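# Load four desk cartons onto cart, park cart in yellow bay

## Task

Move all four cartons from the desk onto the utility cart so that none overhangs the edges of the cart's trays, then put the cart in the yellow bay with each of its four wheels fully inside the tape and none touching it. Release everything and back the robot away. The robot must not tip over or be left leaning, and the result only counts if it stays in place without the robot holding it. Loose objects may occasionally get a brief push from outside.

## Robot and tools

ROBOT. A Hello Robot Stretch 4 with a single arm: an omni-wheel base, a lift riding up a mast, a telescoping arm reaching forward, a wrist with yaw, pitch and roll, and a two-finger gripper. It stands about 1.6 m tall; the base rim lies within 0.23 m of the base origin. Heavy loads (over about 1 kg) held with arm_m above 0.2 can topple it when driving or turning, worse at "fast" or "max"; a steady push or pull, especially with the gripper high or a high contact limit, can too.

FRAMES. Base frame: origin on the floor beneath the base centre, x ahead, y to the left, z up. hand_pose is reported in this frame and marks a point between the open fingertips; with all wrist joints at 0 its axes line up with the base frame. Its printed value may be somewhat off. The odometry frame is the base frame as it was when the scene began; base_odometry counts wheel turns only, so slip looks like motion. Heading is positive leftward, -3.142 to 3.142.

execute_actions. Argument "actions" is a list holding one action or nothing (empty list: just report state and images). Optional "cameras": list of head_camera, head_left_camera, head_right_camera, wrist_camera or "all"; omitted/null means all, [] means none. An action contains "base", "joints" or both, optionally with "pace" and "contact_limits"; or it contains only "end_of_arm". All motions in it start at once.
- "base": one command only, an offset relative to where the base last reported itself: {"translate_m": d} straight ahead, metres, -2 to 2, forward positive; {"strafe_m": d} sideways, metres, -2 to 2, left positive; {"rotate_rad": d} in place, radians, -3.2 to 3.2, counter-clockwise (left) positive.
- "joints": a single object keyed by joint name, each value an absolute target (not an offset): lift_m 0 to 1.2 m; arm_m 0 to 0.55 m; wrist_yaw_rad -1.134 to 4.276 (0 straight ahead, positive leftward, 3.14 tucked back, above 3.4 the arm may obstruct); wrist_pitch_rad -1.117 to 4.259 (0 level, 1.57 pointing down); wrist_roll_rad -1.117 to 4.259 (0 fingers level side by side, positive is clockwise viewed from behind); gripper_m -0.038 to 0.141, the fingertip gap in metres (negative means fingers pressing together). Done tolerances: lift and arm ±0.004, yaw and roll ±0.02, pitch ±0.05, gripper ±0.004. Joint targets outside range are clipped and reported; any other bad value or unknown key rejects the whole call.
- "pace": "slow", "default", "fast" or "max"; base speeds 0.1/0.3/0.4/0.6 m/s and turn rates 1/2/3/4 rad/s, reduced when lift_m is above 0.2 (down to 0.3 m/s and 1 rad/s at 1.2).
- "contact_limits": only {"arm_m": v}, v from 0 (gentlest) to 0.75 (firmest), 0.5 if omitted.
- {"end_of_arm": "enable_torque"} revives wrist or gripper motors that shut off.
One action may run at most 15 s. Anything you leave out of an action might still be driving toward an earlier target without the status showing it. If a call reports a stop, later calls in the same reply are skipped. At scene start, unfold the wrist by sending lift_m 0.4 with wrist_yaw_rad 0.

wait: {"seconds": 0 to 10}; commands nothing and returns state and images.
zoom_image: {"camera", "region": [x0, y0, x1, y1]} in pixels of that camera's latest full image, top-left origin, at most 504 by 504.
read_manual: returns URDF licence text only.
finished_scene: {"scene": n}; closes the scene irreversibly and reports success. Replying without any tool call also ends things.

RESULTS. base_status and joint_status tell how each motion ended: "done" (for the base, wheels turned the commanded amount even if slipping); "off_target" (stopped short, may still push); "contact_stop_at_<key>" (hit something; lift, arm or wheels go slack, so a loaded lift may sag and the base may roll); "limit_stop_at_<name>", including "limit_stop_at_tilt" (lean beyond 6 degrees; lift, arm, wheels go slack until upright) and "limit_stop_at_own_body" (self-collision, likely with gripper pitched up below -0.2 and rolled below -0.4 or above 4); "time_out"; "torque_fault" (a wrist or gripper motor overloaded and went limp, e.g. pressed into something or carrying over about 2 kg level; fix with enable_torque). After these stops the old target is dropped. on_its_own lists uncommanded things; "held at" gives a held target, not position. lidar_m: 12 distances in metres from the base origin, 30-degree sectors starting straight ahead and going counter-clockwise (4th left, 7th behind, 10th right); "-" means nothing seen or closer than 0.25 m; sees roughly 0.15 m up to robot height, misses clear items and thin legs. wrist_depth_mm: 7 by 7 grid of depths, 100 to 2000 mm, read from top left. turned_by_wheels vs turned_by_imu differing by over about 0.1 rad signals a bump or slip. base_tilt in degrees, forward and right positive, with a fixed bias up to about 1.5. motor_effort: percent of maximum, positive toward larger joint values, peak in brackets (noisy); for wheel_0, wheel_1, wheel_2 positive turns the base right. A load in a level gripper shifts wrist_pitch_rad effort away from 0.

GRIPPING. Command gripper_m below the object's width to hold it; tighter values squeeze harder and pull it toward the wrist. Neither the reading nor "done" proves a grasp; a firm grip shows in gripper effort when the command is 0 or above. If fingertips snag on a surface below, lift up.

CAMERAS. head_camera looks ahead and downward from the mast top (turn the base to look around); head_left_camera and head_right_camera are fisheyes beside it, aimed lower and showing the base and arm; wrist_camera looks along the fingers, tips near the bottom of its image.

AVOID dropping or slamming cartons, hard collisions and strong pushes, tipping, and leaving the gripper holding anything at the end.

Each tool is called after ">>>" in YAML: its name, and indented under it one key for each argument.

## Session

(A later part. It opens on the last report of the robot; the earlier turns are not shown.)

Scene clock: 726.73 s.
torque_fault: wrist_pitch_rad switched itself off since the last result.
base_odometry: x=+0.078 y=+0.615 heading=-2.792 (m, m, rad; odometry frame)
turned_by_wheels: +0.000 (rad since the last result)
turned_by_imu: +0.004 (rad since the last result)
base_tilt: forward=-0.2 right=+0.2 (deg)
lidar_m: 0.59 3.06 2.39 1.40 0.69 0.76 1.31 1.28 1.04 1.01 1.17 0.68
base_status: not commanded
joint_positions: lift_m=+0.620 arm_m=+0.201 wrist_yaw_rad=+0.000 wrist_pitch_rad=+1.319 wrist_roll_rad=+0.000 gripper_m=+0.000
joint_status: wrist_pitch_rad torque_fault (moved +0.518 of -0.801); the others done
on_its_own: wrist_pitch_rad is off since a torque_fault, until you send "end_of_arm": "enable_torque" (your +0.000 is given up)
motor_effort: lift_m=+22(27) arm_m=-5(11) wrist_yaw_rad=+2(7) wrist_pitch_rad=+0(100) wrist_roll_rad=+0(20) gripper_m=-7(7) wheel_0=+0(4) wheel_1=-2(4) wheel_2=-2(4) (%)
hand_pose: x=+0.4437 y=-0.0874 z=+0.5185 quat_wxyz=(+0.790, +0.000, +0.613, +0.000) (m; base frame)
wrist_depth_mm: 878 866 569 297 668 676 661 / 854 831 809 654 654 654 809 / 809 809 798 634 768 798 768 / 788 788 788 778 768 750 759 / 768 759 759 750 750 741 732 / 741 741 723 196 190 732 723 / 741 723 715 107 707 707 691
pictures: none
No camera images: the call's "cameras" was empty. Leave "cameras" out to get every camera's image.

>>> execute_actions:
  actions:
    - {"end_of_arm":"enable_torque"}
  cameras: []

>>> execute_actions:
  actions:
    - {"base":{"strafe_m":0.3},"joints":{"arm_m":0.1,"wrist_pitch_rad":0.0}}
  cameras: ["head_camera","head_right_camera"]

Scene clock: 734.00 s.
base_odometry: x=+0.078 y=+0.615 heading=-2.792 (m, m, rad; odometry frame)
turned_by_wheels: +0.000 (rad since the last result)
turned_by_imu: +0.002 (rad since the last result)
base_tilt: forward=+0.0 right=+0.1 (deg)
lidar_m: 0.59 3.09 2.38 1.38 0.69 0.75 1.32 1.28 1.04 1.02 1.16 0.69
base_status: not commanded
joint_positions: lift_m=+0.620 arm_m=+0.201 wrist_yaw_rad=+0.000 wrist_pitch_rad=+1.380 wrist_roll_rad=+0.000 gripper_m=+0.000
joint_status: not commanded
end_of_arm: enable_torque: each motor that was off is on again
on_its_own: wrist_pitch_rad is held at +1.380, not at your +0.000, since a torque_fault
motor_effort: lift_m=+22(22) arm_m=-5(5) wrist_yaw_rad=+2(2) wrist_pitch_rad=+0(0) wrist_roll_rad=-1(0) gripper_m=-7(6) wheel_0=+0(0) wheel_1=-2(3) wheel_2=-2(2) (%)
hand_pose: x=+0.4265 y=-0.0874 z=+0.5146 quat_wxyz=(+0.771, +0.000, +0.636, +0.000) (m; base frame)
wrist_depth_mm: 831 820 820 640 640 634 634 / 809 809 798 627 634 768 778 / 788 798 778 768 778 768 759 / 778 778 778 759 759 759 741 / 759 759 750 750 741 732 723 / 750 759 732 196 190 723 715 / 732 732 715 107 715 723 699
pictures: none
No camera images: the call's "cameras" was empty. Leave "cameras" out to get every camera's image.

Scene clock: 736.33 s.
base_odometry: x=+0.180 y=+0.333 heading=-2.792 (m, m, rad; odometry frame)
turned_by_wheels: +0.000 (rad since the last result)
turned_by_imu: +0.001 (rad since the last result)
base_tilt: forward=-0.3 right=-0.1 (deg)
lidar_m: 0.85 2.95 2.04 1.23 0.60 0.51 1.24 1.35 1.34 1.30 1.13 0.68
base_status: done
joint_positions: lift_m=+0.620 arm_m=+0.101 wrist_yaw_rad=+0.000 wrist_pitch_rad=+0.002 wrist_roll_rad=+0.000 gripper_m=+0.000
joint_status: all done
motor_effort: lift_m=+21(22) arm_m=-5(6) wrist_yaw_rad=+2(2) wrist_pitch_rad=-6(10) wrist_roll_rad=+0(0) gripper_m=-5(7) wheel_0=-1(8) wheel_1=+1(17) wheel_2=+0(1) (%)
hand_pose: x=+0.5603 y=-0.0874 z=+0.7972 quat_wxyz=(+1.000, +0.000, +0.001, +0.000) (m; base frame)
wrist_depth_mm: - - - - - - - / - - - - - - - / - - - - - - 375 / - - - - 554 404 324 / - - - - - 462 330 / - - - 196 191 - 891 / 1708 1708 1708 107 741 732 788
pictures: head_camera, head_right_camera
Images, in order (width x height): head_camera 420x560, head_right_camera 420x672.

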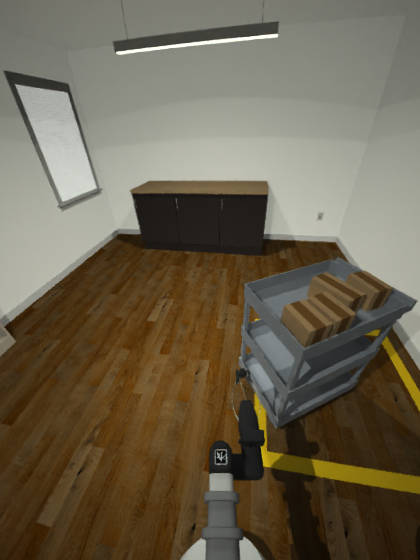

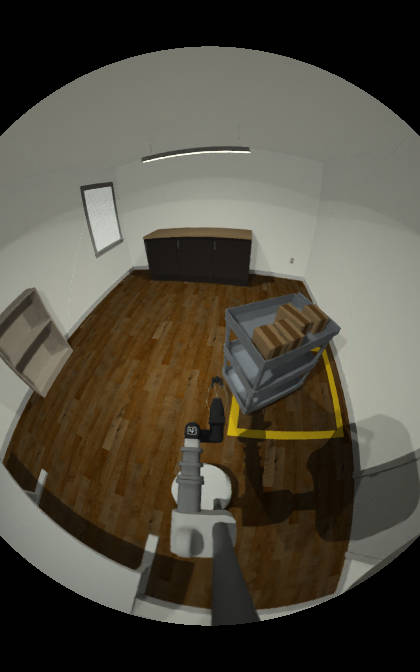

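>>> execute_actions:
  actions:
    - {"base":{"translate_m":0.15},"joints":{"arm_m":0.54}}
  cameras: ["head_camera"]

Scene clock: 747.87 s.
base_odometry: x=+0.040 y=+0.282 heading=-2.792 (m, m, rad; odometry frame)
turned_by_wheels: +0.000 (rad since the last result)
turned_by_imu: +0.002 (rad since the last result)
base_tilt: forward=-0.1 right=+0.0 (deg)
lidar_m: 0.78 2.92 2.07 1.57 0.78 0.63 1.14 1.55 1.35 1.34 0.77 0.54
base_status: done
joint_positions: lift_m=+0.620 arm_m=+0.539 wrist_yaw_rad=+0.000 wrist_pitch_rad=+0.002 wrist_roll_rad=+0.000 gripper_m=+0.000
joint_status: all done
motor_effort: lift_m=+21(21) arm_m=+5(8) wrist_yaw_rad=+1(2) wrist_pitch_rad=-6(7) wrist_roll_rad=+0(0) gripper_m=-5(5) wheel_0=+2(8) wheel_1=+4(9) wheel_2=-2(13) (%)
hand_pose: x=+0.9985 y=-0.0874 z=+0.7974 quat_wxyz=(+1.000, +0.000, +0.001, +0.000) (m; base frame)
wrist_depth_mm: - - - - - - - / - - - - - - - / - - - - - - - / - - - 1983 1983 - - / - - - 1983 1921 - - / - - - 196 190 - - / 1708 1618 1661 107 1708 1708 -
pictures: head_camera
Images, in order (width x height): head_camera 420x560.

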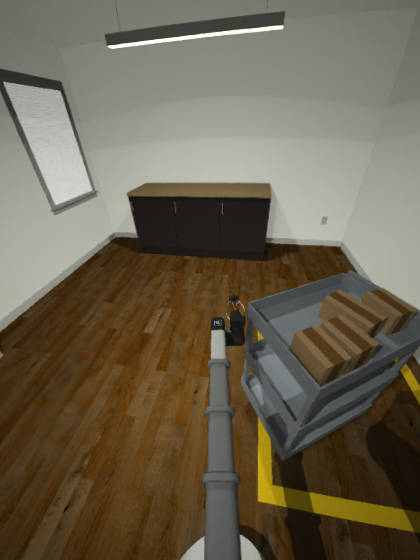

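>>> execute_actions:
  actions:
    - {"base":{"strafe_m":-0.32},"pace":"slow"}
  cameras: ["head_camera","head_right_camera"]

Scene clock: 763.53 s.
base_odometry: x=-0.070 y=+0.582 heading=-2.791 (m, m, rad; odometry frame)
turned_by_wheels: +0.001 (rad since the last result)
turned_by_imu: +0.007 (rad since the last result)
base_tilt: forward=+0.0 right=+0.0 (deg)
lidar_m: 0.38 2.94 2.36 1.70 0.89 0.82 1.47 1.22 1.03 1.04 0.48 0.38
base_status: done
joint_positions: lift_m=+0.620 arm_m=+0.539 wrist_yaw_rad=+0.000 wrist_pitch_rad=+0.002 wrist_roll_rad=+0.000 gripper_m=+0.000
joint_status: not commanded
motor_effort: lift_m=+21(21) arm_m=+4(5) wrist_yaw_rad=+3(45) wrist_pitch_rad=-5(6) wrist_roll_rad=+0(0) gripper_m=-8(8) wheel_0=+7(27) wheel_1=-2(9) wheel_2=+5(13) (%)
hand_pose: x=+0.9987 y=-0.0875 z=+0.7974 quat_wxyz=(+1.000, +0.000, +0.001, +0.000) (m; base frame)
wrist_depth_mm: - - - - - - - / - - - - - - - / - - - - - - - / - - - 1921 - - - / - - - 1921 - - - / - - - 196 190 - - / 1661 1661 1708 107 1756 1661 -
pictures: head_camera, head_right_camera
Images, in order (width x height): head_camera 420x560, head_right_camera 420x672.

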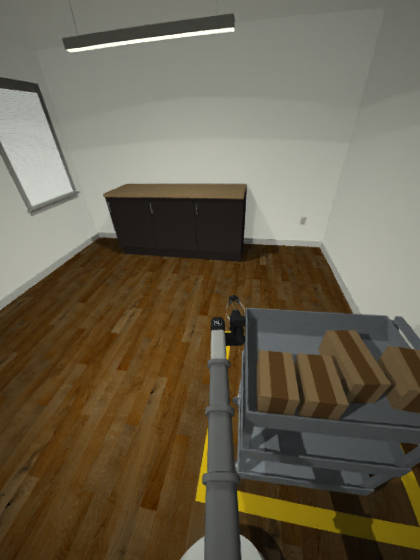

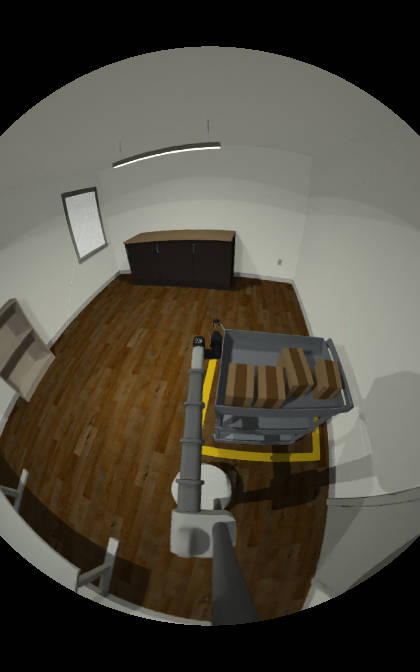

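>>> execute_actions:
  actions:
    - {"base":{"strafe_m":-0.15},"pace":"slow"}
  cameras: ["head_camera","head_right_camera"]

Scene clock: 771.33 s.
base_odometry: x=-0.122 y=+0.722 heading=-2.790 (m, m, rad; odometry frame)
turned_by_wheels: +0.001 (rad since the last result)
turned_by_imu: +0.004 (rad since the last result)
base_tilt: forward=-0.2 right=+0.0 (deg)
lidar_m: 0.36 2.93 2.52 1.73 0.93 1.03 1.49 1.08 0.89 0.61 0.38 0.34
base_status: done
joint_positions: lift_m=+0.620 arm_m=+0.539 wrist_yaw_rad=+0.000 wrist_pitch_rad=+0.002 wrist_roll_rad=+0.000 gripper_m=+0.000
joint_status: not commanded
motor_effort: lift_m=+20(21) arm_m=+4(4) wrist_yaw_rad=+2(4) wrist_pitch_rad=-6(5) wrist_roll_rad=-1(0) gripper_m=-6(5) wheel_0=+7(18) wheel_1=-2(9) wheel_2=+3(4) (%)
hand_pose: x=+0.9988 y=-0.0874 z=+0.7974 quat_wxyz=(+1.000, +0.000, +0.001, +0.000) (m; base frame)
wrist_depth_mm: - - - - - - - / - - - - - - - / - - - - - - - / - - - 1983 - - - / - - - 1921 - - 1983 / - - - 196 190 - - / 1708 1618 1708 107 1708 1708 1661
pictures: head_camera, head_right_camera
Images, in order (width x height): head_camera 420x560, head_right_camera 420x672.

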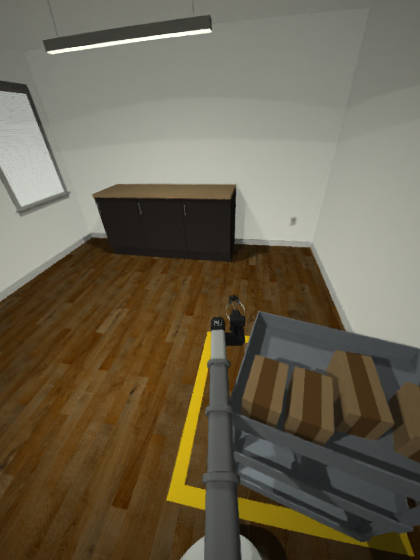

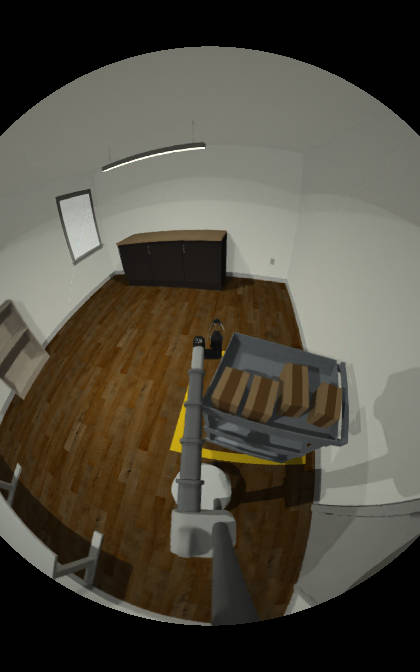

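>>> execute_actions:
  actions:
    - {"base":{"strafe_m":0.15}}
  cameras: []

>>> execute_actions:
  actions:
    - {"base":{"translate_m":-0.5},"joints":{"arm_m":0.0}}
  cameras: ["head_camera","head_right_camera"]

Scene clock: 779.80 s.
base_odometry: x=-0.070 y=+0.582 heading=-2.790 (m, m, rad; odometry frame)
turned_by_wheels: +0.000 (rad since the last result)
turned_by_imu: +0.002 (rad since the last result)
base_tilt: forward=-0.3 right=+0.0 (deg)
lidar_m: 2.62 2.93 2.37 1.72 0.86 0.81 1.46 1.26 1.02 0.70 0.44 0.40
base_status: done
joint_positions: lift_m=+0.620 arm_m=+0.539 wrist_yaw_rad=+0.000 wrist_pitch_rad=+0.002 wrist_roll_rad=+0.000 gripper_m=+0.000
joint_status: not commanded
motor_effort: lift_m=+20(20) arm_m=+4(3) wrist_yaw_rad=+2(2) wrist_pitch_rad=-5(5) wrist_roll_rad=-1(1) gripper_m=-7(6) wheel_0=-2(11) wheel_1=+2(10) wheel_2=+0(2) (%)
hand_pose: x=+0.9988 y=-0.0874 z=+0.7974 quat_wxyz=(+1.000, +0.000, +0.001, +0.000) (m; base frame)
wrist_depth_mm: - - - - - - - / - - - - - - - / - - - - - - - / - - - 1921 - - - / - - - 1983 - - - / - - - 197 190 - - / 1708 1618 1756 107 1708 1618 1756
pictures: none
No camera images: the call's "cameras" was empty. Leave "cameras" out to get every camera's image.

Scene clock: 782.93 s.
base_odometry: x=+0.399 y=+0.754 heading=-2.791 (m, m, rad; odometry frame)
turned_by_wheels: +0.000 (rad since the last result)
turned_by_imu: +0.001 (rad since the last result)
base_tilt: forward=-0.1 right=+0.1 (deg)
lidar_m: 0.88 3.39 2.50 0.56 0.55 0.93 0.95 1.04 0.94 0.94 0.96 0.86
base_status: done
joint_positions: lift_m=+0.620 arm_m=+0.001 wrist_yaw_rad=+0.000 wrist_pitch_rad=+0.002 wrist_roll_rad=+0.000 gripper_m=+0.000
joint_status: all done
motor_effort: lift_m=+20(20) arm_m=-5(5) wrist_yaw_rad=+2(0) wrist_pitch_rad=-5(6) wrist_roll_rad=+0(0) gripper_m=-6(5) wheel_0=-4(7) wheel_1=-3(6) wheel_2=+1(12) (%)
hand_pose: x=+0.4602 y=-0.0875 z=+0.7974 quat_wxyz=(+1.000, +0.000, +0.001, +0.000) (m; base frame)
wrist_depth_mm: - - - - - - 1983 / - - - - - - 1983 / - - - - - - 1863 / - - - - 640 585 549 / - - - - - - 1983 / - - - 196 190 1025 960 / 1708 1708 1756 107 654 732 809
pictures: head_camera, head_right_camera
Images, in order (width x height): head_camera 420x560, head_right_camera 420x672.

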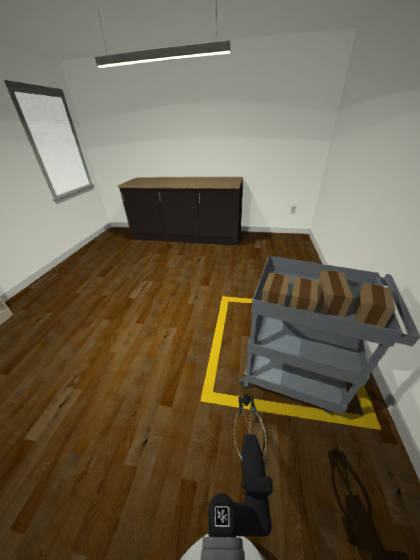

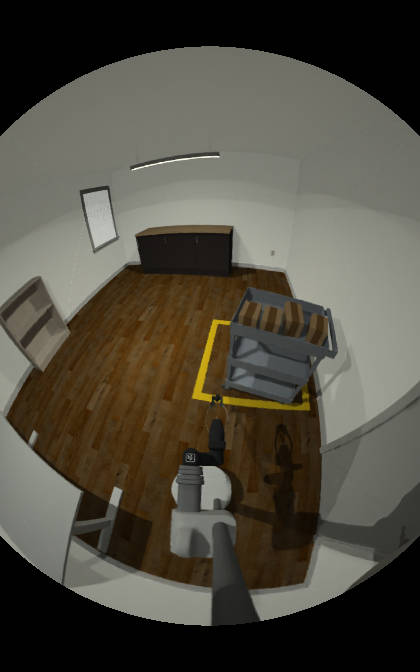

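>>> execute_actions:
  actions:
    - {"base":{"strafe_m":-0.45},"joints":{"lift_m":0.66}}
  cameras: []

>>> execute_actions:
  actions:
    - {"joints":{"arm_m":0.54},"pace":"slow"}
  cameras: ["head_camera"]

Scene clock: 792.87 s.
base_odometry: x=+0.244 y=+1.176 heading=-2.791 (m, m, rad; odometry frame)
turned_by_wheels: +0.000 (rad since the last result)
turned_by_imu: +0.002 (rad since the last result)
base_tilt: forward=-0.1 right=+0.0 (deg)
lidar_m: 0.72 0.88 2.94 0.97 1.07 1.03 1.04 0.59 0.50 0.49 0.56 0.69
base_status: done
joint_positions: lift_m=+0.660 arm_m=+0.001 wrist_yaw_rad=+0.000 wrist_pitch_rad=+0.002 wrist_roll_rad=+0.000 gripper_m=+0.000
joint_status: all done
motor_effort: lift_m=+21(24) arm_m=-5(5) wrist_yaw_rad=+2(2) wrist_pitch_rad=-6(5) wrist_roll_rad=-1(1) gripper_m=-5(7) wheel_0=+2(10) wheel_1=-1(11) wheel_2=+0(0) (%)
hand_pose: x=+0.4603 y=-0.0874 z=+0.8373 quat_wxyz=(+1.000, +0.000, +0.001, +0.000) (m; base frame)
wrist_depth_mm: - - - - - 1921 1118 / - - - - - 1921 1042 / - - - - - 1921 1025 / - 676 597 609 544 574 1060 / - - 615 521 484 442 976 / - - 1060 196 190 1464 1025 / 1756 750 842 107 866 1255 1060
pictures: none
No camera images: the call's "cameras" was empty. Leave "cameras" out to get every camera's image.

Scene clock: 799.53 s.
base_odometry: x=+0.245 y=+1.176 heading=-2.791 (m, m, rad; odometry frame)
turned_by_wheels: +0.000 (rad since the last result)
turned_by_imu: +0.002 (rad since the last result)
base_tilt: forward=-0.1 right=+0.0 (deg)
lidar_m: 0.94 3.37 2.95 0.99 1.08 1.04 1.04 0.58 0.50 0.49 0.56 0.89
base_status: not commanded
joint_positions: lift_m=+0.660 arm_m=+0.539 wrist_yaw_rad=-0.001 wrist_pitch_rad=+0.002 wrist_roll_rad=+0.000 gripper_m=+0.000
joint_status: all done
motor_effort: lift_m=+21(21) arm_m=+6(11) wrist_yaw_rad=+4(26) wrist_pitch_rad=-6(6) wrist_roll_rad=+0(1) gripper_m=-6(7) wheel_0=+3(3) wheel_1=+1(1) wheel_2=-3(6) (%)
hand_pose: x=+0.9983 y=-0.0877 z=+0.8374 quat_wxyz=(+1.000, +0.000, +0.001, +0.000) (m; base frame)
wrist_depth_mm: - - - - - - 1308 / - - - - - - 1229 / - - - - - 1808 1205 / - 410 336 304 315 282 1078 / - 382 304 243 218 192 176 / - 442 283 198 189 190 174 / 1756 442 1808 107 216 183 -
pictures: head_camera
Images, in order (width x height): head_camera 420x560.

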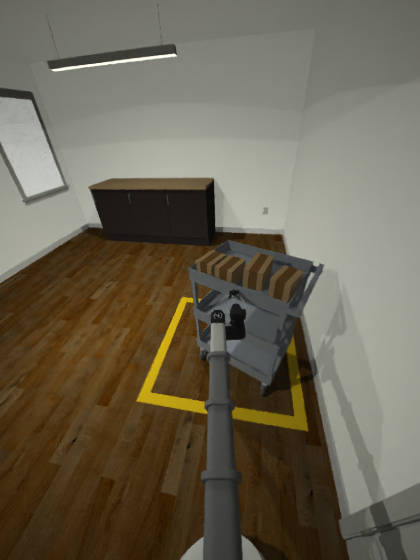

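>>> execute_actions:
  actions:
    - {"joints":{"arm_m":0.0}}
  cameras: ["head_camera"]

>>> zoom_image:
  camera: "head_camera"
  region: [100, 220, 360, 450]

Scene clock: 806.37 s.
base_odometry: x=+0.245 y=+1.176 heading=-2.791 (m, m, rad; odometry frame)
turned_by_wheels: +0.000 (rad since the last result)
turned_by_imu: +0.002 (rad since the last result)
base_tilt: forward=-0.1 right=+0.0 (deg)
lidar_m: 0.93 3.38 2.94 1.00 1.07 1.04 1.04 0.59 0.50 0.50 0.56 0.88
base_status: not commanded
joint_positions: lift_m=+0.660 arm_m=+0.001 wrist_yaw_rad=+0.000 wrist_pitch_rad=+0.002 wrist_roll_rad=+0.000 gripper_m=+0.000
joint_status: all done
motor_effort: lift_m=+21(21) arm_m=-5(7) wrist_yaw_rad=+2(4) wrist_pitch_rad=-6(6) wrist_roll_rad=+0(0) gripper_m=-6(5) wheel_0=+3(3) wheel_1=+0(1) wheel_2=-3(3) (%)
hand_pose: x=+0.4603 y=-0.0874 z=+0.8373 quat_wxyz=(+1.000, +0.000, +0.001, +0.000) (m; base frame)
wrist_depth_mm: - - - - - 1983 1118 / - - - - - 1921 1078 / - - - - - 1863 1042 / - - - 831 723 707 1078 / - - - 1366 - 1366 1042 / - - 960 196 190 1118 1008 / 1756 1756 991 107 842 854 1078
pictures: head_camera
Images, in order (width x height): head_camera 420x560.

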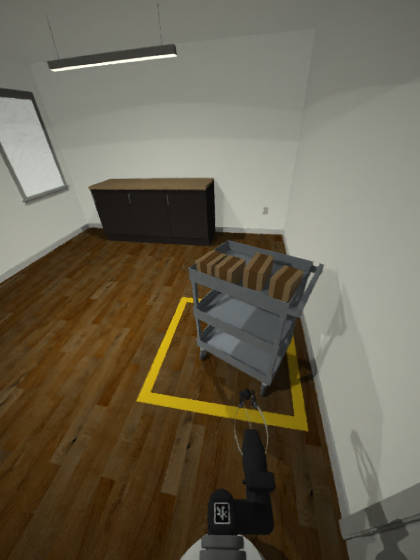

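Region (100, 220, 360, 450) of head_camera's 420x560 image, scaled by 1.938, with more detail than that image has; it fills the top 446 rows of this view, and the rest is white.

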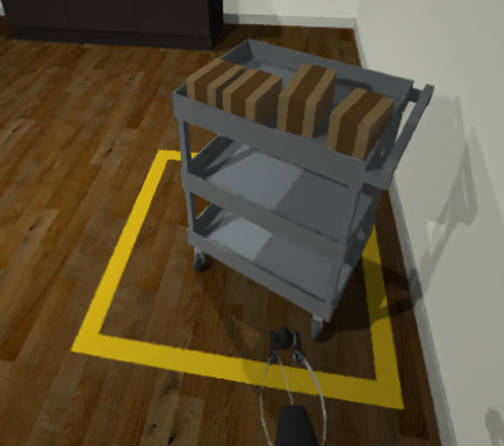

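>>> execute_actions:
  actions:
    - {"base":{"translate_m":0.12},"joints":{"lift_m":0.64,"wrist_pitch_rad":0.8,"arm_m":0.5,"gripper_m":0.05}}
  cameras: ["wrist_camera","head_camera"]

Scene clock: 818.83 s.
base_odometry: x=+0.132 y=+1.135 heading=-2.790 (m, m, rad; odometry frame)
turned_by_wheels: +0.000 (rad since the last result)
turned_by_imu: +0.002 (rad since the last result)
base_tilt: forward=-0.2 right=+0.0 (deg)
lidar_m: 0.83 3.23 2.89 1.05 1.04 1.16 1.16 0.65 0.53 0.51 0.60 0.79
base_status: done
joint_positions: lift_m=+0.640 arm_m=+0.499 wrist_yaw_rad=+0.000 wrist_pitch_rad=+0.801 wrist_roll_rad=+0.000 gripper_m=+0.050
joint_status: all done
motor_effort: lift_m=+14(20) arm_m=+5(5) wrist_yaw_rad=+1(2) wrist_pitch_rad=-4(5) wrist_roll_rad=+0(0) gripper_m=-4(6) wheel_0=+3(7) wheel_1=+2(4) wheel_2=-1(13) (%)
hand_pose: x=+0.8708 y=-0.0874 z=+0.6113 quat_wxyz=(+0.921, +0.000, +0.390, +0.000) (m; base frame)
wrist_depth_mm: 334 1808 1756 676 640 1708 1366 / 1430 1464 569 603 603 569 530 / 1281 462 517 517 512 517 508 / 1118 484 455 455 452 442 449 / 976 946 397 399 402 397 397 / 878 866 198 325 200 355 351 / 798 788 798 107 294 315 319
pictures: head_camera, wrist_camera
Images, in order (width x height): head_camera 420x560, wrist_camera 616x392.

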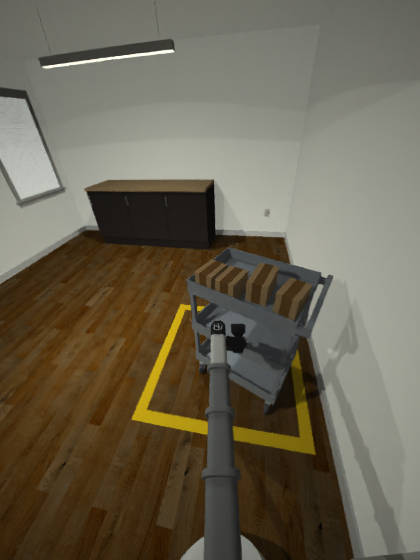

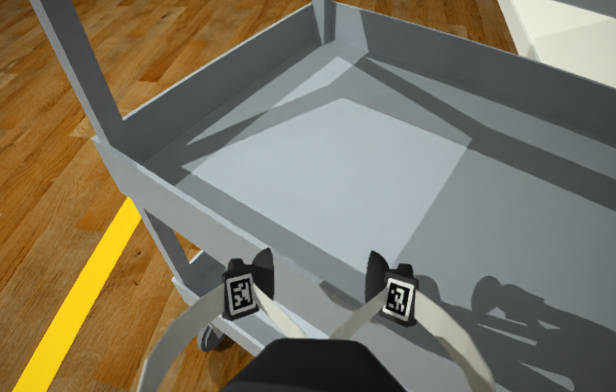

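>>> execute_actions:
  actions:
    - {"joints":{"lift_m":0.56},"pace":"slow"}
  cameras: []

>>> execute_actions:
  actions:
    - {"joints":{"gripper_m":-0.01}}
  cameras: ["wrist_camera"]

Scene clock: 826.30 s.
base_odometry: x=+0.132 y=+1.135 heading=-2.791 (m, m, rad; odometry frame)
turned_by_wheels: +0.000 (rad since the last result)
turned_by_imu: +0.001 (rad since the last result)
base_tilt: forward=+0.0 right=+0.1 (deg)
lidar_m: 0.85 3.23 2.90 1.03 1.03 1.16 1.16 0.65 0.52 0.52 0.59 0.80
base_status: not commanded
joint_positions: lift_m=+0.560 arm_m=+0.499 wrist_yaw_rad=+0.000 wrist_pitch_rad=+0.801 wrist_roll_rad=+0.000 gripper_m=+0.050
joint_status: all done
motor_effort: lift_m=+17(17) arm_m=+4(5) wrist_yaw_rad=+2(17) wrist_pitch_rad=-4(70) wrist_roll_rad=-1(8) gripper_m=-5(3) wheel_0=+1(3) wheel_1=+0(2) wheel_2=+1(4) (%)
hand_pose: x=+0.8709 y=-0.0874 z=+0.5310 quat_wxyz=(+0.921, +0.000, +0.390, +0.000) (m; base frame)
wrist_depth_mm: 1576 439 512 554 544 535 496 / 1397 387 473 462 459 459 462 / 1138 424 334 392 392 389 392 / 1008 976 364 285 342 342 340 / 878 878 683 309 241 303 301 / 778 788 198 615 200 221 268 / 723 715 732 107 564 233 217
pictures: none
No camera images: the call's "cameras" was empty. Leave "cameras" out to get every camera's image.

Scene clock: 827.67 s.
base_odometry: x=+0.132 y=+1.135 heading=-2.791 (m, m, rad; odometry frame)
turned_by_wheels: +0.000 (rad since the last result)
turned_by_imu: +0.000 (rad since the last result)
base_tilt: forward=-0.2 right=+0.0 (deg)
lidar_m: 0.83 3.24 2.89 1.03 1.07 1.14 1.17 0.65 0.52 0.50 0.60 0.79
base_status: not commanded
joint_positions: lift_m=+0.560 arm_m=+0.499 wrist_yaw_rad=+0.000 wrist_pitch_rad=+0.801 wrist_roll_rad=+0.000 gripper_m=-0.010
joint_status: all done
motor_effort: lift_m=+17(17) arm_m=+4(5) wrist_yaw_rad=+2(2) wrist_pitch_rad=-4(4) wrist_roll_rad=+0(0) gripper_m=-11(12) wheel_0=+1(1) wheel_1=+0(0) wheel_2=+1(1) (%)
hand_pose: x=+0.8709 y=-0.0874 z=+0.5310 quat_wxyz=(+0.921, +0.000, +0.390, +0.000) (m; base frame)
wrist_depth_mm: 1576 436 508 554 544 539 492 / 1366 392 466 462 459 459 459 / 1160 427 334 397 397 389 392 / 1008 976 366 278 343 340 340 / 891 878 676 293 250 301 300 / 778 778 185 206 185 223 267 / 741 707 699 107 554 226 217
pictures: wrist_camera
Images, in order (width x height): wrist_camera 616x392.

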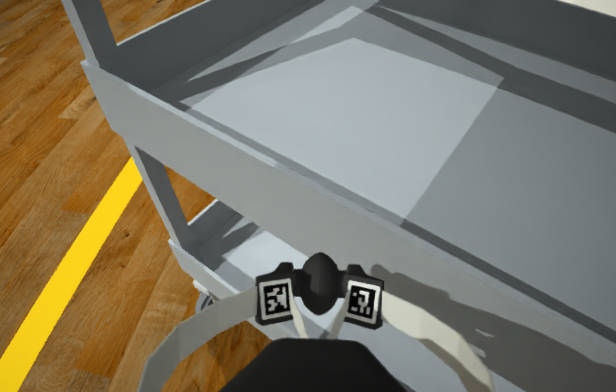

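>>> execute_actions:
  actions:
    - {"joints":{"arm_m":0.0,"wrist_pitch_rad":0.0}}
  cameras: ["head_camera"]

>>> zoom_image:
  camera: "head_camera"
  region: [100, 220, 360, 470]

Scene clock: 833.87 s.
base_odometry: x=+0.132 y=+1.135 heading=-2.791 (m, m, rad; odometry frame)
turned_by_wheels: +0.000 (rad since the last result)
turned_by_imu: +0.002 (rad since the last result)
base_tilt: forward=-0.2 right=+0.0 (deg)
lidar_m: 0.85 3.26 2.90 1.03 1.04 1.15 1.16 0.64 0.52 0.52 0.59 0.79
base_status: not commanded
joint_positions: lift_m=+0.560 arm_m=+0.001 wrist_yaw_rad=+0.000 wrist_pitch_rad=+0.002 wrist_roll_rad=+0.000 gripper_m=-0.010
joint_status: all done
motor_effort: lift_m=+17(17) arm_m=-5(5) wrist_yaw_rad=+2(0) wrist_pitch_rad=-7(9) wrist_roll_rad=+0(0) gripper_m=-10(11) wheel_0=+0(1) wheel_1=+0(0) wheel_2=+1(1) (%)
hand_pose: x=+0.4603 y=-0.0874 z=+0.7376 quat_wxyz=(+1.000, +0.000, +0.001, +0.000) (m; base frame)
wrist_depth_mm: - - - - - - 1182 / - - - - - 1808 1098 / - - - 741 634 530 946 / - - - - - 554 1008 / - - - - - 1537 1078 / - - 185 206 186 854 1060 / 1618 1537 1576 107 603 535 1118
pictures: head_camera
Images, in order (width x height): head_camera 420x560.

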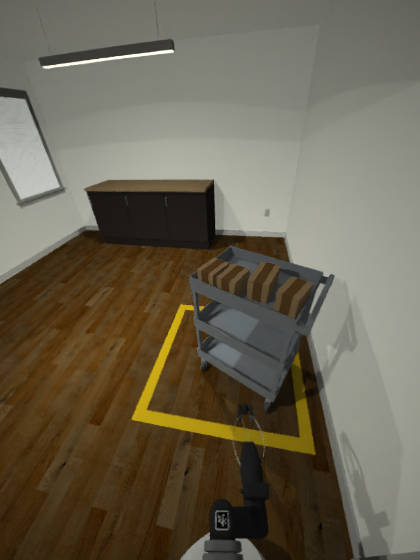

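Region (100, 220, 360, 470) of head_camera's 420x560 image, scaled by 1.938, with more detail than that image has; it fills the top 485 rows of this view, and the rest is white.

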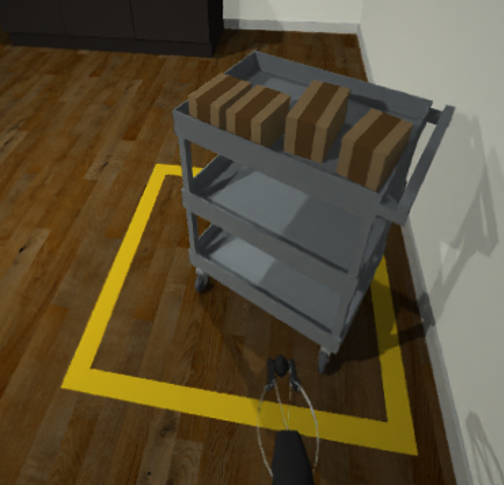

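>>> execute_actions:
  actions:
    - {"base":{"strafe_m":-0.22},"joints":{"lift_m":0.2,"gripper_m":0.14}}
  cameras: []

>>> execute_actions:
  actions:
    - {"joints":{"arm_m":0.2}}
  cameras: ["wrist_camera"]

Scene clock: 845.77 s.
base_odometry: x=+0.056 y=+1.341 heading=-2.791 (m, m, rad; odometry frame)
turned_by_wheels: +0.000 (rad since the last result)
turned_by_imu: +0.001 (rad since the last result)
base_tilt: forward=-0.1 right=+0.0 (deg)
lidar_m: 0.70 1.06 3.11 1.24 1.29 1.18 0.75 0.39 0.31 0.28 0.32 0.58
base_status: done
joint_positions: lift_m=+0.200 arm_m=+0.001 wrist_yaw_rad=+0.000 wrist_pitch_rad=+0.002 wrist_roll_rad=+0.000 gripper_m=+0.140
joint_status: all done
motor_effort: lift_m=+14(15) arm_m=-5(5) wrist_yaw_rad=+1(2) wrist_pitch_rad=-6(6) wrist_roll_rad=+0(0) gripper_m=+0(11) wheel_0=+0(11) wheel_1=-2(7) wheel_2=+0(1) (%)
hand_pose: x=+0.4603 y=-0.0874 z=+0.3779 quat_wxyz=(+1.000, +0.000, +0.001, +0.000) (m; base frame)
wrist_depth_mm: - - 931 891 891 1098 676 / - - - - - 1160 647 / - 866 654 544 654 1025 647 / - - - - - 1138 647 / - - 1229 1138 - 991 647 / 1205 854 661 603 741 213 640 / 878 842 854 107 854 809 634
pictures: none
No camera images: the call's "cameras" was empty. Leave "cameras" out to get every camera's image.

Scene clock: 847.47 s.
base_odometry: x=+0.056 y=+1.341 heading=-2.791 (m, m, rad; odometry frame)
turned_by_wheels: +0.000 (rad since the last result)
turned_by_imu: +0.001 (rad since the last result)
base_tilt: forward=-0.1 right=+0.0 (deg)
lidar_m: 0.71 1.04 3.12 1.24 1.30 1.18 0.77 0.37 0.30 0.30 0.32 0.59
base_status: not commanded
joint_positions: lift_m=+0.200 arm_m=+0.199 wrist_yaw_rad=+0.000 wrist_pitch_rad=+0.002 wrist_roll_rad=+0.000 gripper_m=+0.140
joint_status: all done
motor_effort: lift_m=+13(14) arm_m=+5(5) wrist_yaw_rad=+1(2) wrist_pitch_rad=-5(6) wrist_roll_rad=+0(1) gripper_m=-1(2) wheel_0=+1(1) wheel_1=-2(2) wheel_2=+0(0) (%)
hand_pose: x=+0.6585 y=-0.0874 z=+0.3780 quat_wxyz=(+1.000, +0.000, +0.001, +0.000) (m; base frame)
wrist_depth_mm: - - 960 866 - 1098 750 / - - 418 336 370 991 723 / - 539 418 338 399 917 732 / - - - - - 1098 723 / 1808 - 1042 1025 - 976 723 / 1060 597 699 699 707 213 699 / 809 554 569 107 512 809 683
pictures: wrist_camera
Images, in order (width x height): wrist_camera 616x392.

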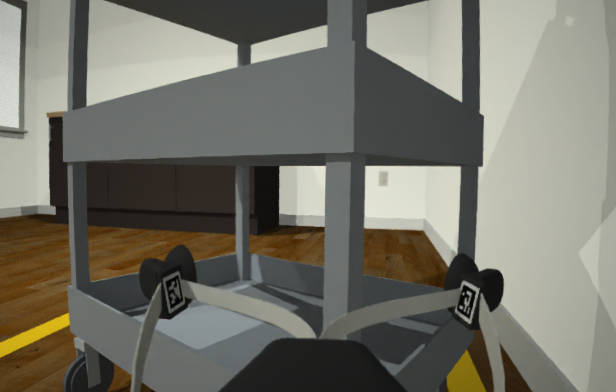

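>>> execute_actions:
  actions:
    - {"joints":{"arm_m":0.32}}
  cameras: []

>>> execute_actions:
  actions:
    - {"joints":{"gripper_m":-0.01}}
  cameras: []

>>> execute_actions:
  actions:
    - {"base":{"strafe_m":0.12},"pace":"slow"}
  cameras: ["wrist_camera","head_camera"]

Scene clock: 853.93 s.
base_odometry: x=+0.056 y=+1.341 heading=-2.791 (m, m, rad; odometry frame)
turned_by_wheels: +0.000 (rad since the last result)
turned_by_imu: +0.001 (rad since the last result)
base_tilt: forward=-0.2 right=+0.0 (deg)
lidar_m: 0.71 1.06 3.12 1.24 1.29 1.19 0.77 0.40 0.31 0.28 0.32 0.58
base_status: not commanded
joint_positions: lift_m=+0.200 arm_m=+0.319 wrist_yaw_rad=+0.000 wrist_pitch_rad=+0.002 wrist_roll_rad=+0.000 gripper_m=+0.140
joint_status: all done
motor_effort: lift_m=+14(14) arm_m=+5(4) wrist_yaw_rad=+1(2) wrist_pitch_rad=-6(5) wrist_roll_rad=+0(0) gripper_m=-1(0) wheel_0=+1(1) wheel_1=-2(2) wheel_2=+0(0) (%)
hand_pose: x=+0.7785 y=-0.0874 z=+0.3780 quat_wxyz=(+1.000, +0.000, +0.001, +0.000) (m; base frame)
wrist_depth_mm: - - 255 212 206 946 788 / 504 329 258 214 208 377 768 / 469 347 276 220 213 433 778 / - - - - - 1336 741 / 1808 - 1921 1983 1661 1060 759 / 615 676 699 699 210 213 750 / 488 559 597 107 569 591 715
pictures: none
No camera images: the call's "cameras" was empty. Leave "cameras" out to get every camera's image.

Scene clock: 856.37 s.
base_odometry: x=+0.056 y=+1.341 heading=-2.791 (m, m, rad; odometry frame)
turned_by_wheels: +0.000 (rad since the last result)
turned_by_imu: +0.000 (rad since the last result)
base_tilt: forward=-0.1 right=+0.0 (deg)
lidar_m: 0.70 1.04 3.11 1.25 1.30 1.17 0.75 0.39 0.29 0.29 0.31 0.58
base_status: not commanded
joint_positions: lift_m=+0.200 arm_m=+0.320 wrist_yaw_rad=+0.000 wrist_pitch_rad=+0.003 wrist_roll_rad=+0.000 gripper_m=-0.009
joint_status: all done
motor_effort: lift_m=+13(14) arm_m=+3(5) wrist_yaw_rad=+2(24) wrist_pitch_rad=-7(7) wrist_roll_rad=+0(0) gripper_m=-21(22) wheel_0=-4(3) wheel_1=-2(2) wheel_2=+0(0) (%)
hand_pose: x=+0.7789 y=-0.0875 z=+0.3778 quat_wxyz=(+1.000, +0.000, +0.001, +0.000) (m; base frame)
wrist_depth_mm: - - 224 182 224 960 788 / 433 291 224 184 225 387 759 / 430 322 240 193 259 439 768 / - - - 198 - 1308 750 / 1808 - - 201 - 1042 759 / 634 707 187 198 187 854 732 / 496 525 597 107 569 449 715
pictures: none
No camera images: the call's "cameras" was empty. Leave "cameras" out to get every camera's image.

Scene clock: 858.70 s.
base_odometry: x=+0.097 y=+1.229 heading=-2.792 (m, m, rad; odometry frame)
turned_by_wheels: -0.001 (rad since the last result)
turned_by_imu: -0.001 (rad since the last result)
base_tilt: forward=-0.3 right=+0.1 (deg)
lidar_m: 0.67 3.22 2.97 1.12 1.15 1.17 1.15 0.53 0.41 0.41 0.45 0.74
base_status: done
joint_positions: lift_m=+0.200 arm_m=+0.320 wrist_yaw_rad=-0.004 wrist_pitch_rad=+0.003 wrist_roll_rad=+0.000 gripper_m=-0.009
joint_status: not commanded
motor_effort: lift_m=+13(14) arm_m=+3(3) wrist_yaw_rad=+13(32) wrist_pitch_rad=-7(7) wrist_roll_rad=+0(0) gripper_m=-21(21) wheel_0=-8(15) wheel_1=+1(2) wheel_2=-2(1) (%)
hand_pose: x=+0.7786 y=-0.0886 z=+0.3778 quat_wxyz=(+1.000, +0.000, +0.001, -0.002) (m; base frame)
wrist_depth_mm: - - 256 186 200 272 1025 / - 473 257 187 202 267 379 / - 473 291 196 219 283 384 / - - - 199 - 1708 842 / 1983 1863 - 201 - 1661 809 / 1182 699 186 195 185 1160 668 / 878 525 597 107 574 530 473
pictures: head_camera, wrist_camera
Images, in order (width x height): head_camera 420x560, wrist_camera 616x392.

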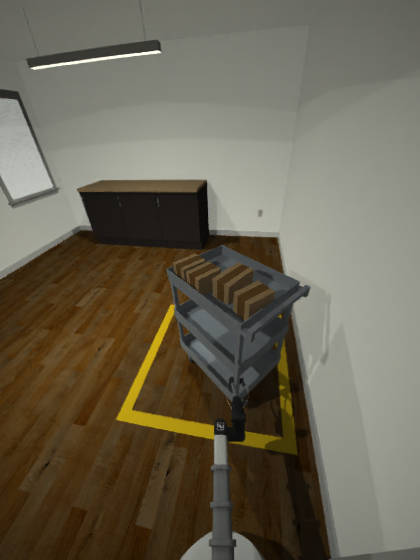

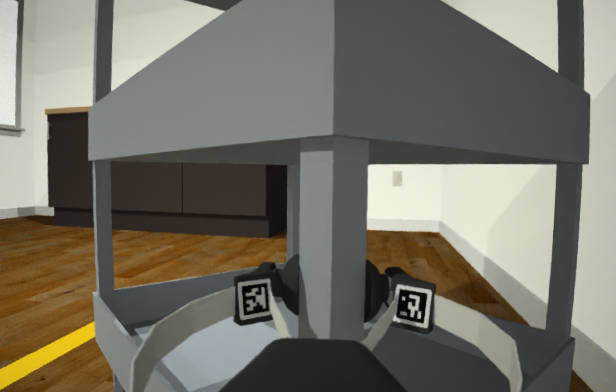

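>>> execute_actions:
  actions:
    - {"joints":{"arm_m":0.38},"pace":"slow"}
  cameras: []

>>> execute_actions:
  actions:
    - {"joints":{"gripper_m":0.1}}
  cameras: []

>>> execute_actions:
  actions:
    - {"joints":{"arm_m":0.0}}
  cameras: ["head_camera"]

>>> zoom_image:
  camera: "head_camera"
  region: [90, 230, 340, 470]

Scene clock: 867.00 s.
base_odometry: x=+0.097 y=+1.229 heading=-2.791 (m, m, rad; odometry frame)
turned_by_wheels: +0.000 (rad since the last result)
turned_by_imu: +0.002 (rad since the last result)
base_tilt: forward=-0.2 right=+0.0 (deg)
lidar_m: 0.72 3.24 2.96 1.15 1.17 1.18 1.13 0.53 0.43 0.41 0.44 0.80
base_status: not commanded
joint_positions: lift_m=+0.200 arm_m=+0.379 wrist_yaw_rad=-0.001 wrist_pitch_rad=+0.002 wrist_roll_rad=+0.000 gripper_m=-0.010
joint_status: all done
motor_effort: lift_m=+13(13) arm_m=+7(7) wrist_yaw_rad=+5(22) wrist_pitch_rad=-6(7) wrist_roll_rad=+0(1) gripper_m=-10(20) wheel_0=-3(9) wheel_1=+1(1) wheel_2=-2(2) (%)
hand_pose: x=+0.8381 y=-0.0877 z=+0.3779 quat_wxyz=(+1.000, +0.000, +0.001, +0.000) (m; base frame)
wrist_depth_mm: - - 208 152 172 220 931 / - 373 208 153 173 222 285 / - 418 238 160 196 245 303 / - - - 164 - 1863 1042 / 1983 1863 - 167 - 1661 1025 / 1182 668 186 166 190 1229 991 / 866 480 597 107 580 512 484
pictures: none
No camera images: the call's "cameras" was empty. Leave "cameras" out to get every camera's image.

Scene clock: 868.87 s.
base_odometry: x=+0.097 y=+1.229 heading=-2.791 (m, m, rad; odometry frame)
turned_by_wheels: +0.000 (rad since the last result)
turned_by_imu: +0.001 (rad since the last result)
base_tilt: forward=-0.1 right=+0.1 (deg)
lidar_m: 0.71 3.24 2.97 1.13 1.17 1.18 1.10 0.53 0.42 0.41 0.47 0.78
base_status: not commanded
joint_positions: lift_m=+0.200 arm_m=+0.379 wrist_yaw_rad=+0.000 wrist_pitch_rad=+0.002 wrist_roll_rad=+0.000 gripper_m=+0.100
joint_status: all done
motor_effort: lift_m=+14(14) arm_m=+5(7) wrist_yaw_rad=+0(6) wrist_pitch_rad=-6(6) wrist_roll_rad=+0(0) gripper_m=+0(12) wheel_0=-3(3) wheel_1=+1(1) wheel_2=-2(2) (%)
hand_pose: x=+0.8385 y=-0.0873 z=+0.3779 quat_wxyz=(+1.000, +0.000, +0.001, +0.000) (m; base frame)
wrist_depth_mm: - - 206 151 174 223 931 / - 373 206 152 176 224 285 / - 424 237 159 198 247 306 / - - - 164 - 1863 1042 / 1983 - - 165 - 1708 1060 / 1182 683 691 165 654 1160 1008 / 866 559 603 107 597 525 484
pictures: none
No camera images: the call's "cameras" was empty. Leave "cameras" out to get every camera's image.

Scene clock: 871.10 s.
base_odometry: x=+0.097 y=+1.229 heading=-2.791 (m, m, rad; odometry frame)
turned_by_wheels: +0.000 (rad since the last result)
turned_by_imu: +0.001 (rad since the last result)
base_tilt: forward=-0.1 right=-0.1 (deg)
lidar_m: 0.72 3.21 2.98 1.12 1.17 1.17 1.12 0.54 0.41 0.41 0.47 0.77
base_status: not commanded
joint_positions: lift_m=+0.200 arm_m=+0.001 wrist_yaw_rad=+0.000 wrist_pitch_rad=+0.002 wrist_roll_rad=+0.000 gripper_m=+0.100
joint_status: all done
motor_effort: lift_m=+14(14) arm_m=-5(6) wrist_yaw_rad=+2(0) wrist_pitch_rad=-6(6) wrist_roll_rad=-1(0) gripper_m=-2(1) wheel_0=-3(2) wheel_1=+1(1) wheel_2=-2(2) (%)
hand_pose: x=+0.4603 y=-0.0875 z=+0.3779 quat_wxyz=(+1.000, +0.000, +0.001, +0.000) (m; base frame)
wrist_depth_mm: - - 960 891 931 1229 904 / - - - 1160 - 1397 904 / - - 778 554 627 1138 891 / - - - - - 1430 866 / - - 1138 1229 - 1366 866 / 1205 1229 668 574 654 1060 878 / 866 842 931 107 820 842 798
pictures: head_camera
Images, in order (width x height): head_camera 420x560.

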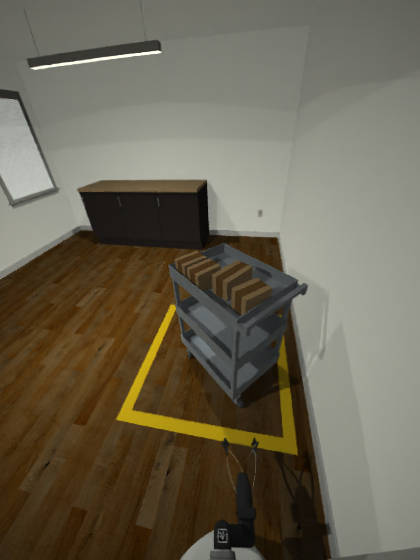

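Region (90, 230, 340, 470) of head_camera's 420x560 image, scaled by 2.016, with more detail than that image has; it fills the top 484 rows of this view, and the rest is white.

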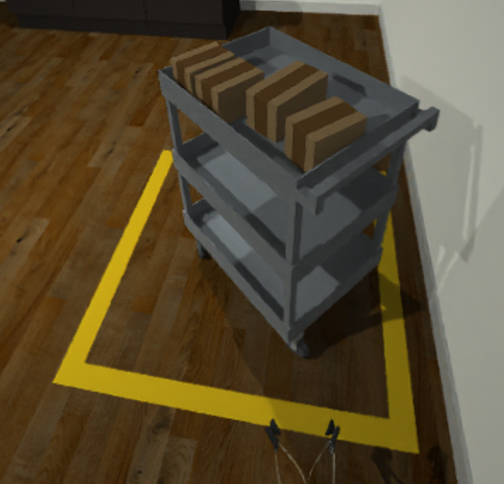

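>>> execute_actions:
  actions:
    - {"joints":{"arm_m":0.38}}
  cameras: []

>>> execute_actions:
  actions:
    - {"joints":{"gripper_m":-0.01}}
  cameras: []

>>> execute_actions:
  actions:
    - {"base":{"strafe_m":0.06},"pace":"slow"}
  cameras: []

>>> execute_actions:
  actions:
    - {"joints":{"gripper_m":0.1}}
  cameras: []

>>> execute_actions:
  actions:
    - {"joints":{"arm_m":0.0}}
  cameras: ["head_camera"]

>>> zoom_image:
  camera: "head_camera"
  region: [90, 230, 340, 470]

Scene clock: 886.43 s.
base_odometry: x=+0.097 y=+1.229 heading=-2.791 (m, m, rad; odometry frame)
turned_by_wheels: +0.000 (rad since the last result)
turned_by_imu: +0.002 (rad since the last result)
base_tilt: forward=-0.2 right=+0.1 (deg)
lidar_m: 0.71 3.20 2.97 1.13 1.16 1.17 1.12 0.53 0.42 0.41 0.46 0.79
base_status: not commanded
joint_positions: lift_m=+0.200 arm_m=+0.379 wrist_yaw_rad=+0.000 wrist_pitch_rad=+0.002 wrist_roll_rad=+0.000 gripper_m=+0.100
joint_status: all done
motor_effort: lift_m=+14(14) arm_m=+5(6) wrist_yaw_rad=+1(2) wrist_pitch_rad=-5(6) wrist_roll_rad=+0(0) gripper_m=-2(1) wheel_0=-3(3) wheel_1=+1(1) wheel_2=-2(2) (%)
hand_pose: x=+0.8385 y=-0.0874 z=+0.3780 quat_wxyz=(+1.000, +0.000, +0.001, +0.000) (m; base frame)
wrist_depth_mm: - - 206 151 174 223 991 / - 370 207 153 176 225 285 / - 421 237 158 197 247 307 / - - - 163 - 1863 1060 / - - - 165 - 1708 1025 / 1182 683 683 166 647 1138 991 / 854 554 603 107 603 530 484
pictures: none
No camera images: the call's "cameras" was empty. Leave "cameras" out to get every camera's image.

Scene clock: 888.30 s.
base_odometry: x=+0.097 y=+1.229 heading=-2.791 (m, m, rad; odometry frame)
turned_by_wheels: +0.000 (rad since the last result)
turned_by_imu: +0.001 (rad since the last result)
base_tilt: forward=-0.1 right=+0.1 (deg)
lidar_m: 0.71 3.24 2.97 1.14 1.16 1.17 1.13 0.53 0.41 0.42 0.47 0.77
base_status: not commanded
joint_positions: lift_m=+0.200 arm_m=+0.379 wrist_yaw_rad=+0.003 wrist_pitch_rad=+0.002 wrist_roll_rad=+0.000 gripper_m=-0.010
joint_status: all done
motor_effort: lift_m=+14(13) arm_m=+4(5) wrist_yaw_rad=-7(8) wrist_pitch_rad=-5(5) wrist_roll_rad=+0(1) gripper_m=-11(9) wheel_0=-2(2) wheel_1=+1(1) wheel_2=-2(2) (%)
hand_pose: x=+0.8390 y=-0.0866 z=+0.3780 quat_wxyz=(+1.000, +0.000, +0.001, +0.002) (m; base frame)
wrist_depth_mm: - - 207 151 170 217 931 / - 377 208 152 172 220 277 / - 430 239 160 191 241 297 / - - - 164 - 1863 1060 / 1983 - - 166 - 1708 1025 / 1160 699 185 165 189 1255 1008 / 878 492 597 107 564 512 484
pictures: none
No camera images: the call's "cameras" was empty. Leave "cameras" out to get every camera's image.

Scene clock: 890.03 s.
base_odometry: x=+0.118 y=+1.173 heading=-2.792 (m, m, rad; odometry frame)
turned_by_wheels: -0.001 (rad since the last result)
turned_by_imu: +0.000 (rad since the last result)
base_tilt: forward=-0.3 right=+0.0 (deg)
lidar_m: 0.70 3.23 2.92 1.08 1.10 1.17 1.15 0.61 0.48 0.47 0.55 0.80
base_status: done
joint_positions: lift_m=+0.200 arm_m=+0.379 wrist_yaw_rad=-0.003 wrist_pitch_rad=+0.002 wrist_roll_rad=+0.000 gripper_m=-0.010
joint_status: not commanded
motor_effort: lift_m=+14(14) arm_m=+3(4) wrist_yaw_rad=+9(22) wrist_pitch_rad=-5(6) wrist_roll_rad=+0(0) gripper_m=-12(13) wheel_0=-7(15) wheel_1=+2(8) wheel_2=+0(1) (%)
hand_pose: x=+0.8385 y=-0.0882 z=+0.3780 quat_wxyz=(+1.000, +0.000, +0.001, -0.001) (m; base frame)
wrist_depth_mm: - - 236 154 168 204 242 / - 647 236 155 169 205 244 / - 661 285 163 190 221 253 / - - - 166 - - 1118 / 1983 1863 - 168 - 1756 1098 / 1160 715 187 168 183 1229 1060 / 878 778 569 107 569 525 492
pictures: none
No camera images: the call's "cameras" was empty. Leave "cameras" out to get every camera's image.

Scene clock: 891.90 s.
base_odometry: x=+0.118 y=+1.173 heading=-2.792 (m, m, rad; odometry frame)
turned_by_wheels: +0.000 (rad since the last result)
turned_by_imu: +0.001 (rad since the last result)
base_tilt: forward=-0.2 right=+0.1 (deg)
lidar_m: 0.71 3.23 2.91 1.08 1.08 1.16 1.17 0.60 0.48 0.48 0.56 0.79
base_status: not commanded
joint_positions: lift_m=+0.200 arm_m=+0.379 wrist_yaw_rad=+0.000 wrist_pitch_rad=+0.002 wrist_roll_rad=+0.000 gripper_m=+0.100
joint_status: all done
motor_effort: lift_m=+14(14) arm_m=+4(3) wrist_yaw_rad=+3(14) wrist_pitch_rad=-5(6) wrist_roll_rad=+0(0) gripper_m=-2(9) wheel_0=-4(8) wheel_1=+1(2) wheel_2=+0(0) (%)
hand_pose: x=+0.8387 y=-0.0875 z=+0.3780 quat_wxyz=(+1.000, +0.000, +0.001, +0.000) (m; base frame)
wrist_depth_mm: - - 244 156 170 204 243 / - - 245 157 172 206 244 / - - 297 166 191 222 253 / - - - 168 - - 1118 / - - - 169 1863 1808 1118 / 1160 1042 683 168 215 640 1060 / 854 768 597 107 574 535 496
pictures: none
No camera images: the call's "cameras" was empty. Leave "cameras" out to get every camera's image.

Scene clock: 894.13 s.
base_odometry: x=+0.118 y=+1.173 heading=-2.792 (m, m, rad; odometry frame)
turned_by_wheels: +0.000 (rad since the last result)
turned_by_imu: +0.001 (rad since the last result)
base_tilt: forward=-0.1 right=+0.0 (deg)
lidar_m: 0.71 3.24 2.94 1.06 1.08 1.16 1.17 0.61 0.48 0.45 0.56 0.81
base_status: not commanded
joint_positions: lift_m=+0.200 arm_m=+0.001 wrist_yaw_rad=+0.000 wrist_pitch_rad=+0.002 wrist_roll_rad=+0.000 gripper_m=+0.100
joint_status: all done
motor_effort: lift_m=+14(14) arm_m=-5(7) wrist_yaw_rad=+2(3) wrist_pitch_rad=-6(6) wrist_roll_rad=-1(1) gripper_m=-1(1) wheel_0=-5(4) wheel_1=+2(2) wheel_2=+0(0) (%)
hand_pose: x=+0.4603 y=-0.0875 z=+0.3779 quat_wxyz=(+1.000, +0.000, +0.001, +0.000) (m; base frame)
wrist_depth_mm: - - 960 891 917 1366 1098 / - - - - - 1808 1025 / - - 976 559 609 732 1008 / - - - - - 1430 976 / 1983 - 1138 1255 1205 1366 991 / 1182 1255 723 574 634 768 976 / 866 842 917 107 691 820 878
pictures: head_camera
Images, in order (width x height): head_camera 420x560.

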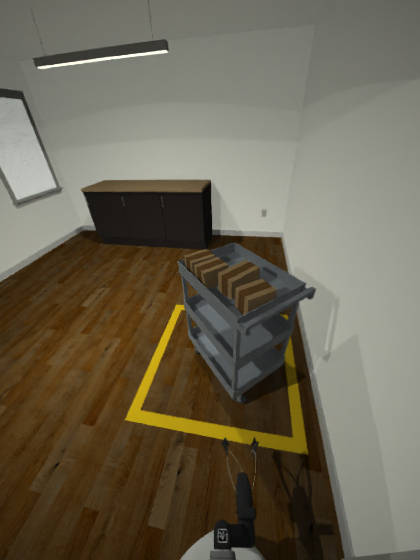

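Region (90, 230, 340, 470) of head_camera's 420x560 image, scaled by 2.016, with more detail than that image has; it fills the top 484 rows of this view, and the rest is white.

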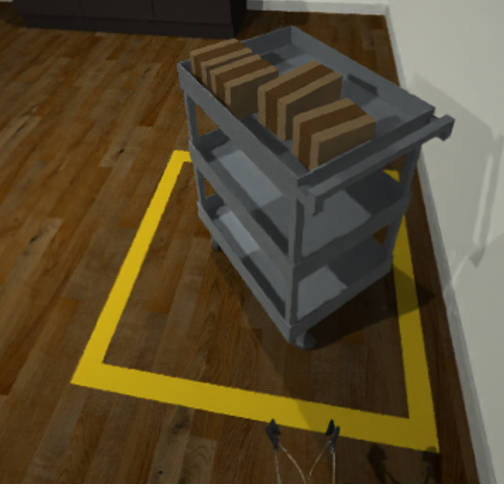

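>>> execute_actions:
  actions:
    - {"base":{"translate_m":-0.3},"pace":"fast"}
  cameras: []

>>> finished_scene:
  scene: 1

Scene clock: 900.43 s.
base_odometry: x=+0.400 y=+1.275 heading=-2.792 (m, m, rad; odometry frame)
turned_by_wheels: +0.000 (rad since the last result)
turned_by_imu: +0.002 (rad since the last result)
base_tilt: forward=-0.2 right=+0.1 (deg)
lidar_m: 1.00 3.60 3.05 1.00 1.06 0.86 0.86 0.54 0.43 0.42 0.48 0.80
base_status: done
joint_positions: lift_m=+0.200 arm_m=+0.001 wrist_yaw_rad=+0.000 wrist_pitch_rad=+0.002 wrist_roll_rad=+0.000 gripper_m=+0.100
joint_status: not commanded
motor_effort: lift_m=+14(14) arm_m=-5(5) wrist_yaw_rad=+2(2) wrist_pitch_rad=-6(6) wrist_roll_rad=+0(1) gripper_m=-2(1) wheel_0=+0(8) wheel_1=-1(10) wheel_2=+0(15) (%)
hand_pose: x=+0.4602 y=-0.0874 z=+0.3779 quat_wxyz=(+1.000, +0.000, +0.001, +0.000) (m; base frame)
wrist_depth_mm: - - - 976 960 1281 960 / - - - 1464 - 1464 891 / - - - 931 1008 1464 891 / - - - - - 1464 891 / - - 1366 1464 1308 1366 891 / 1182 1205 1060 891 960 1098 904 / 866 854 931 107 946 878 831
pictures: none
No camera images: the call's "cameras" was empty. Leave "cameras" out to get every camera's image.

The scene is finished: the task was done.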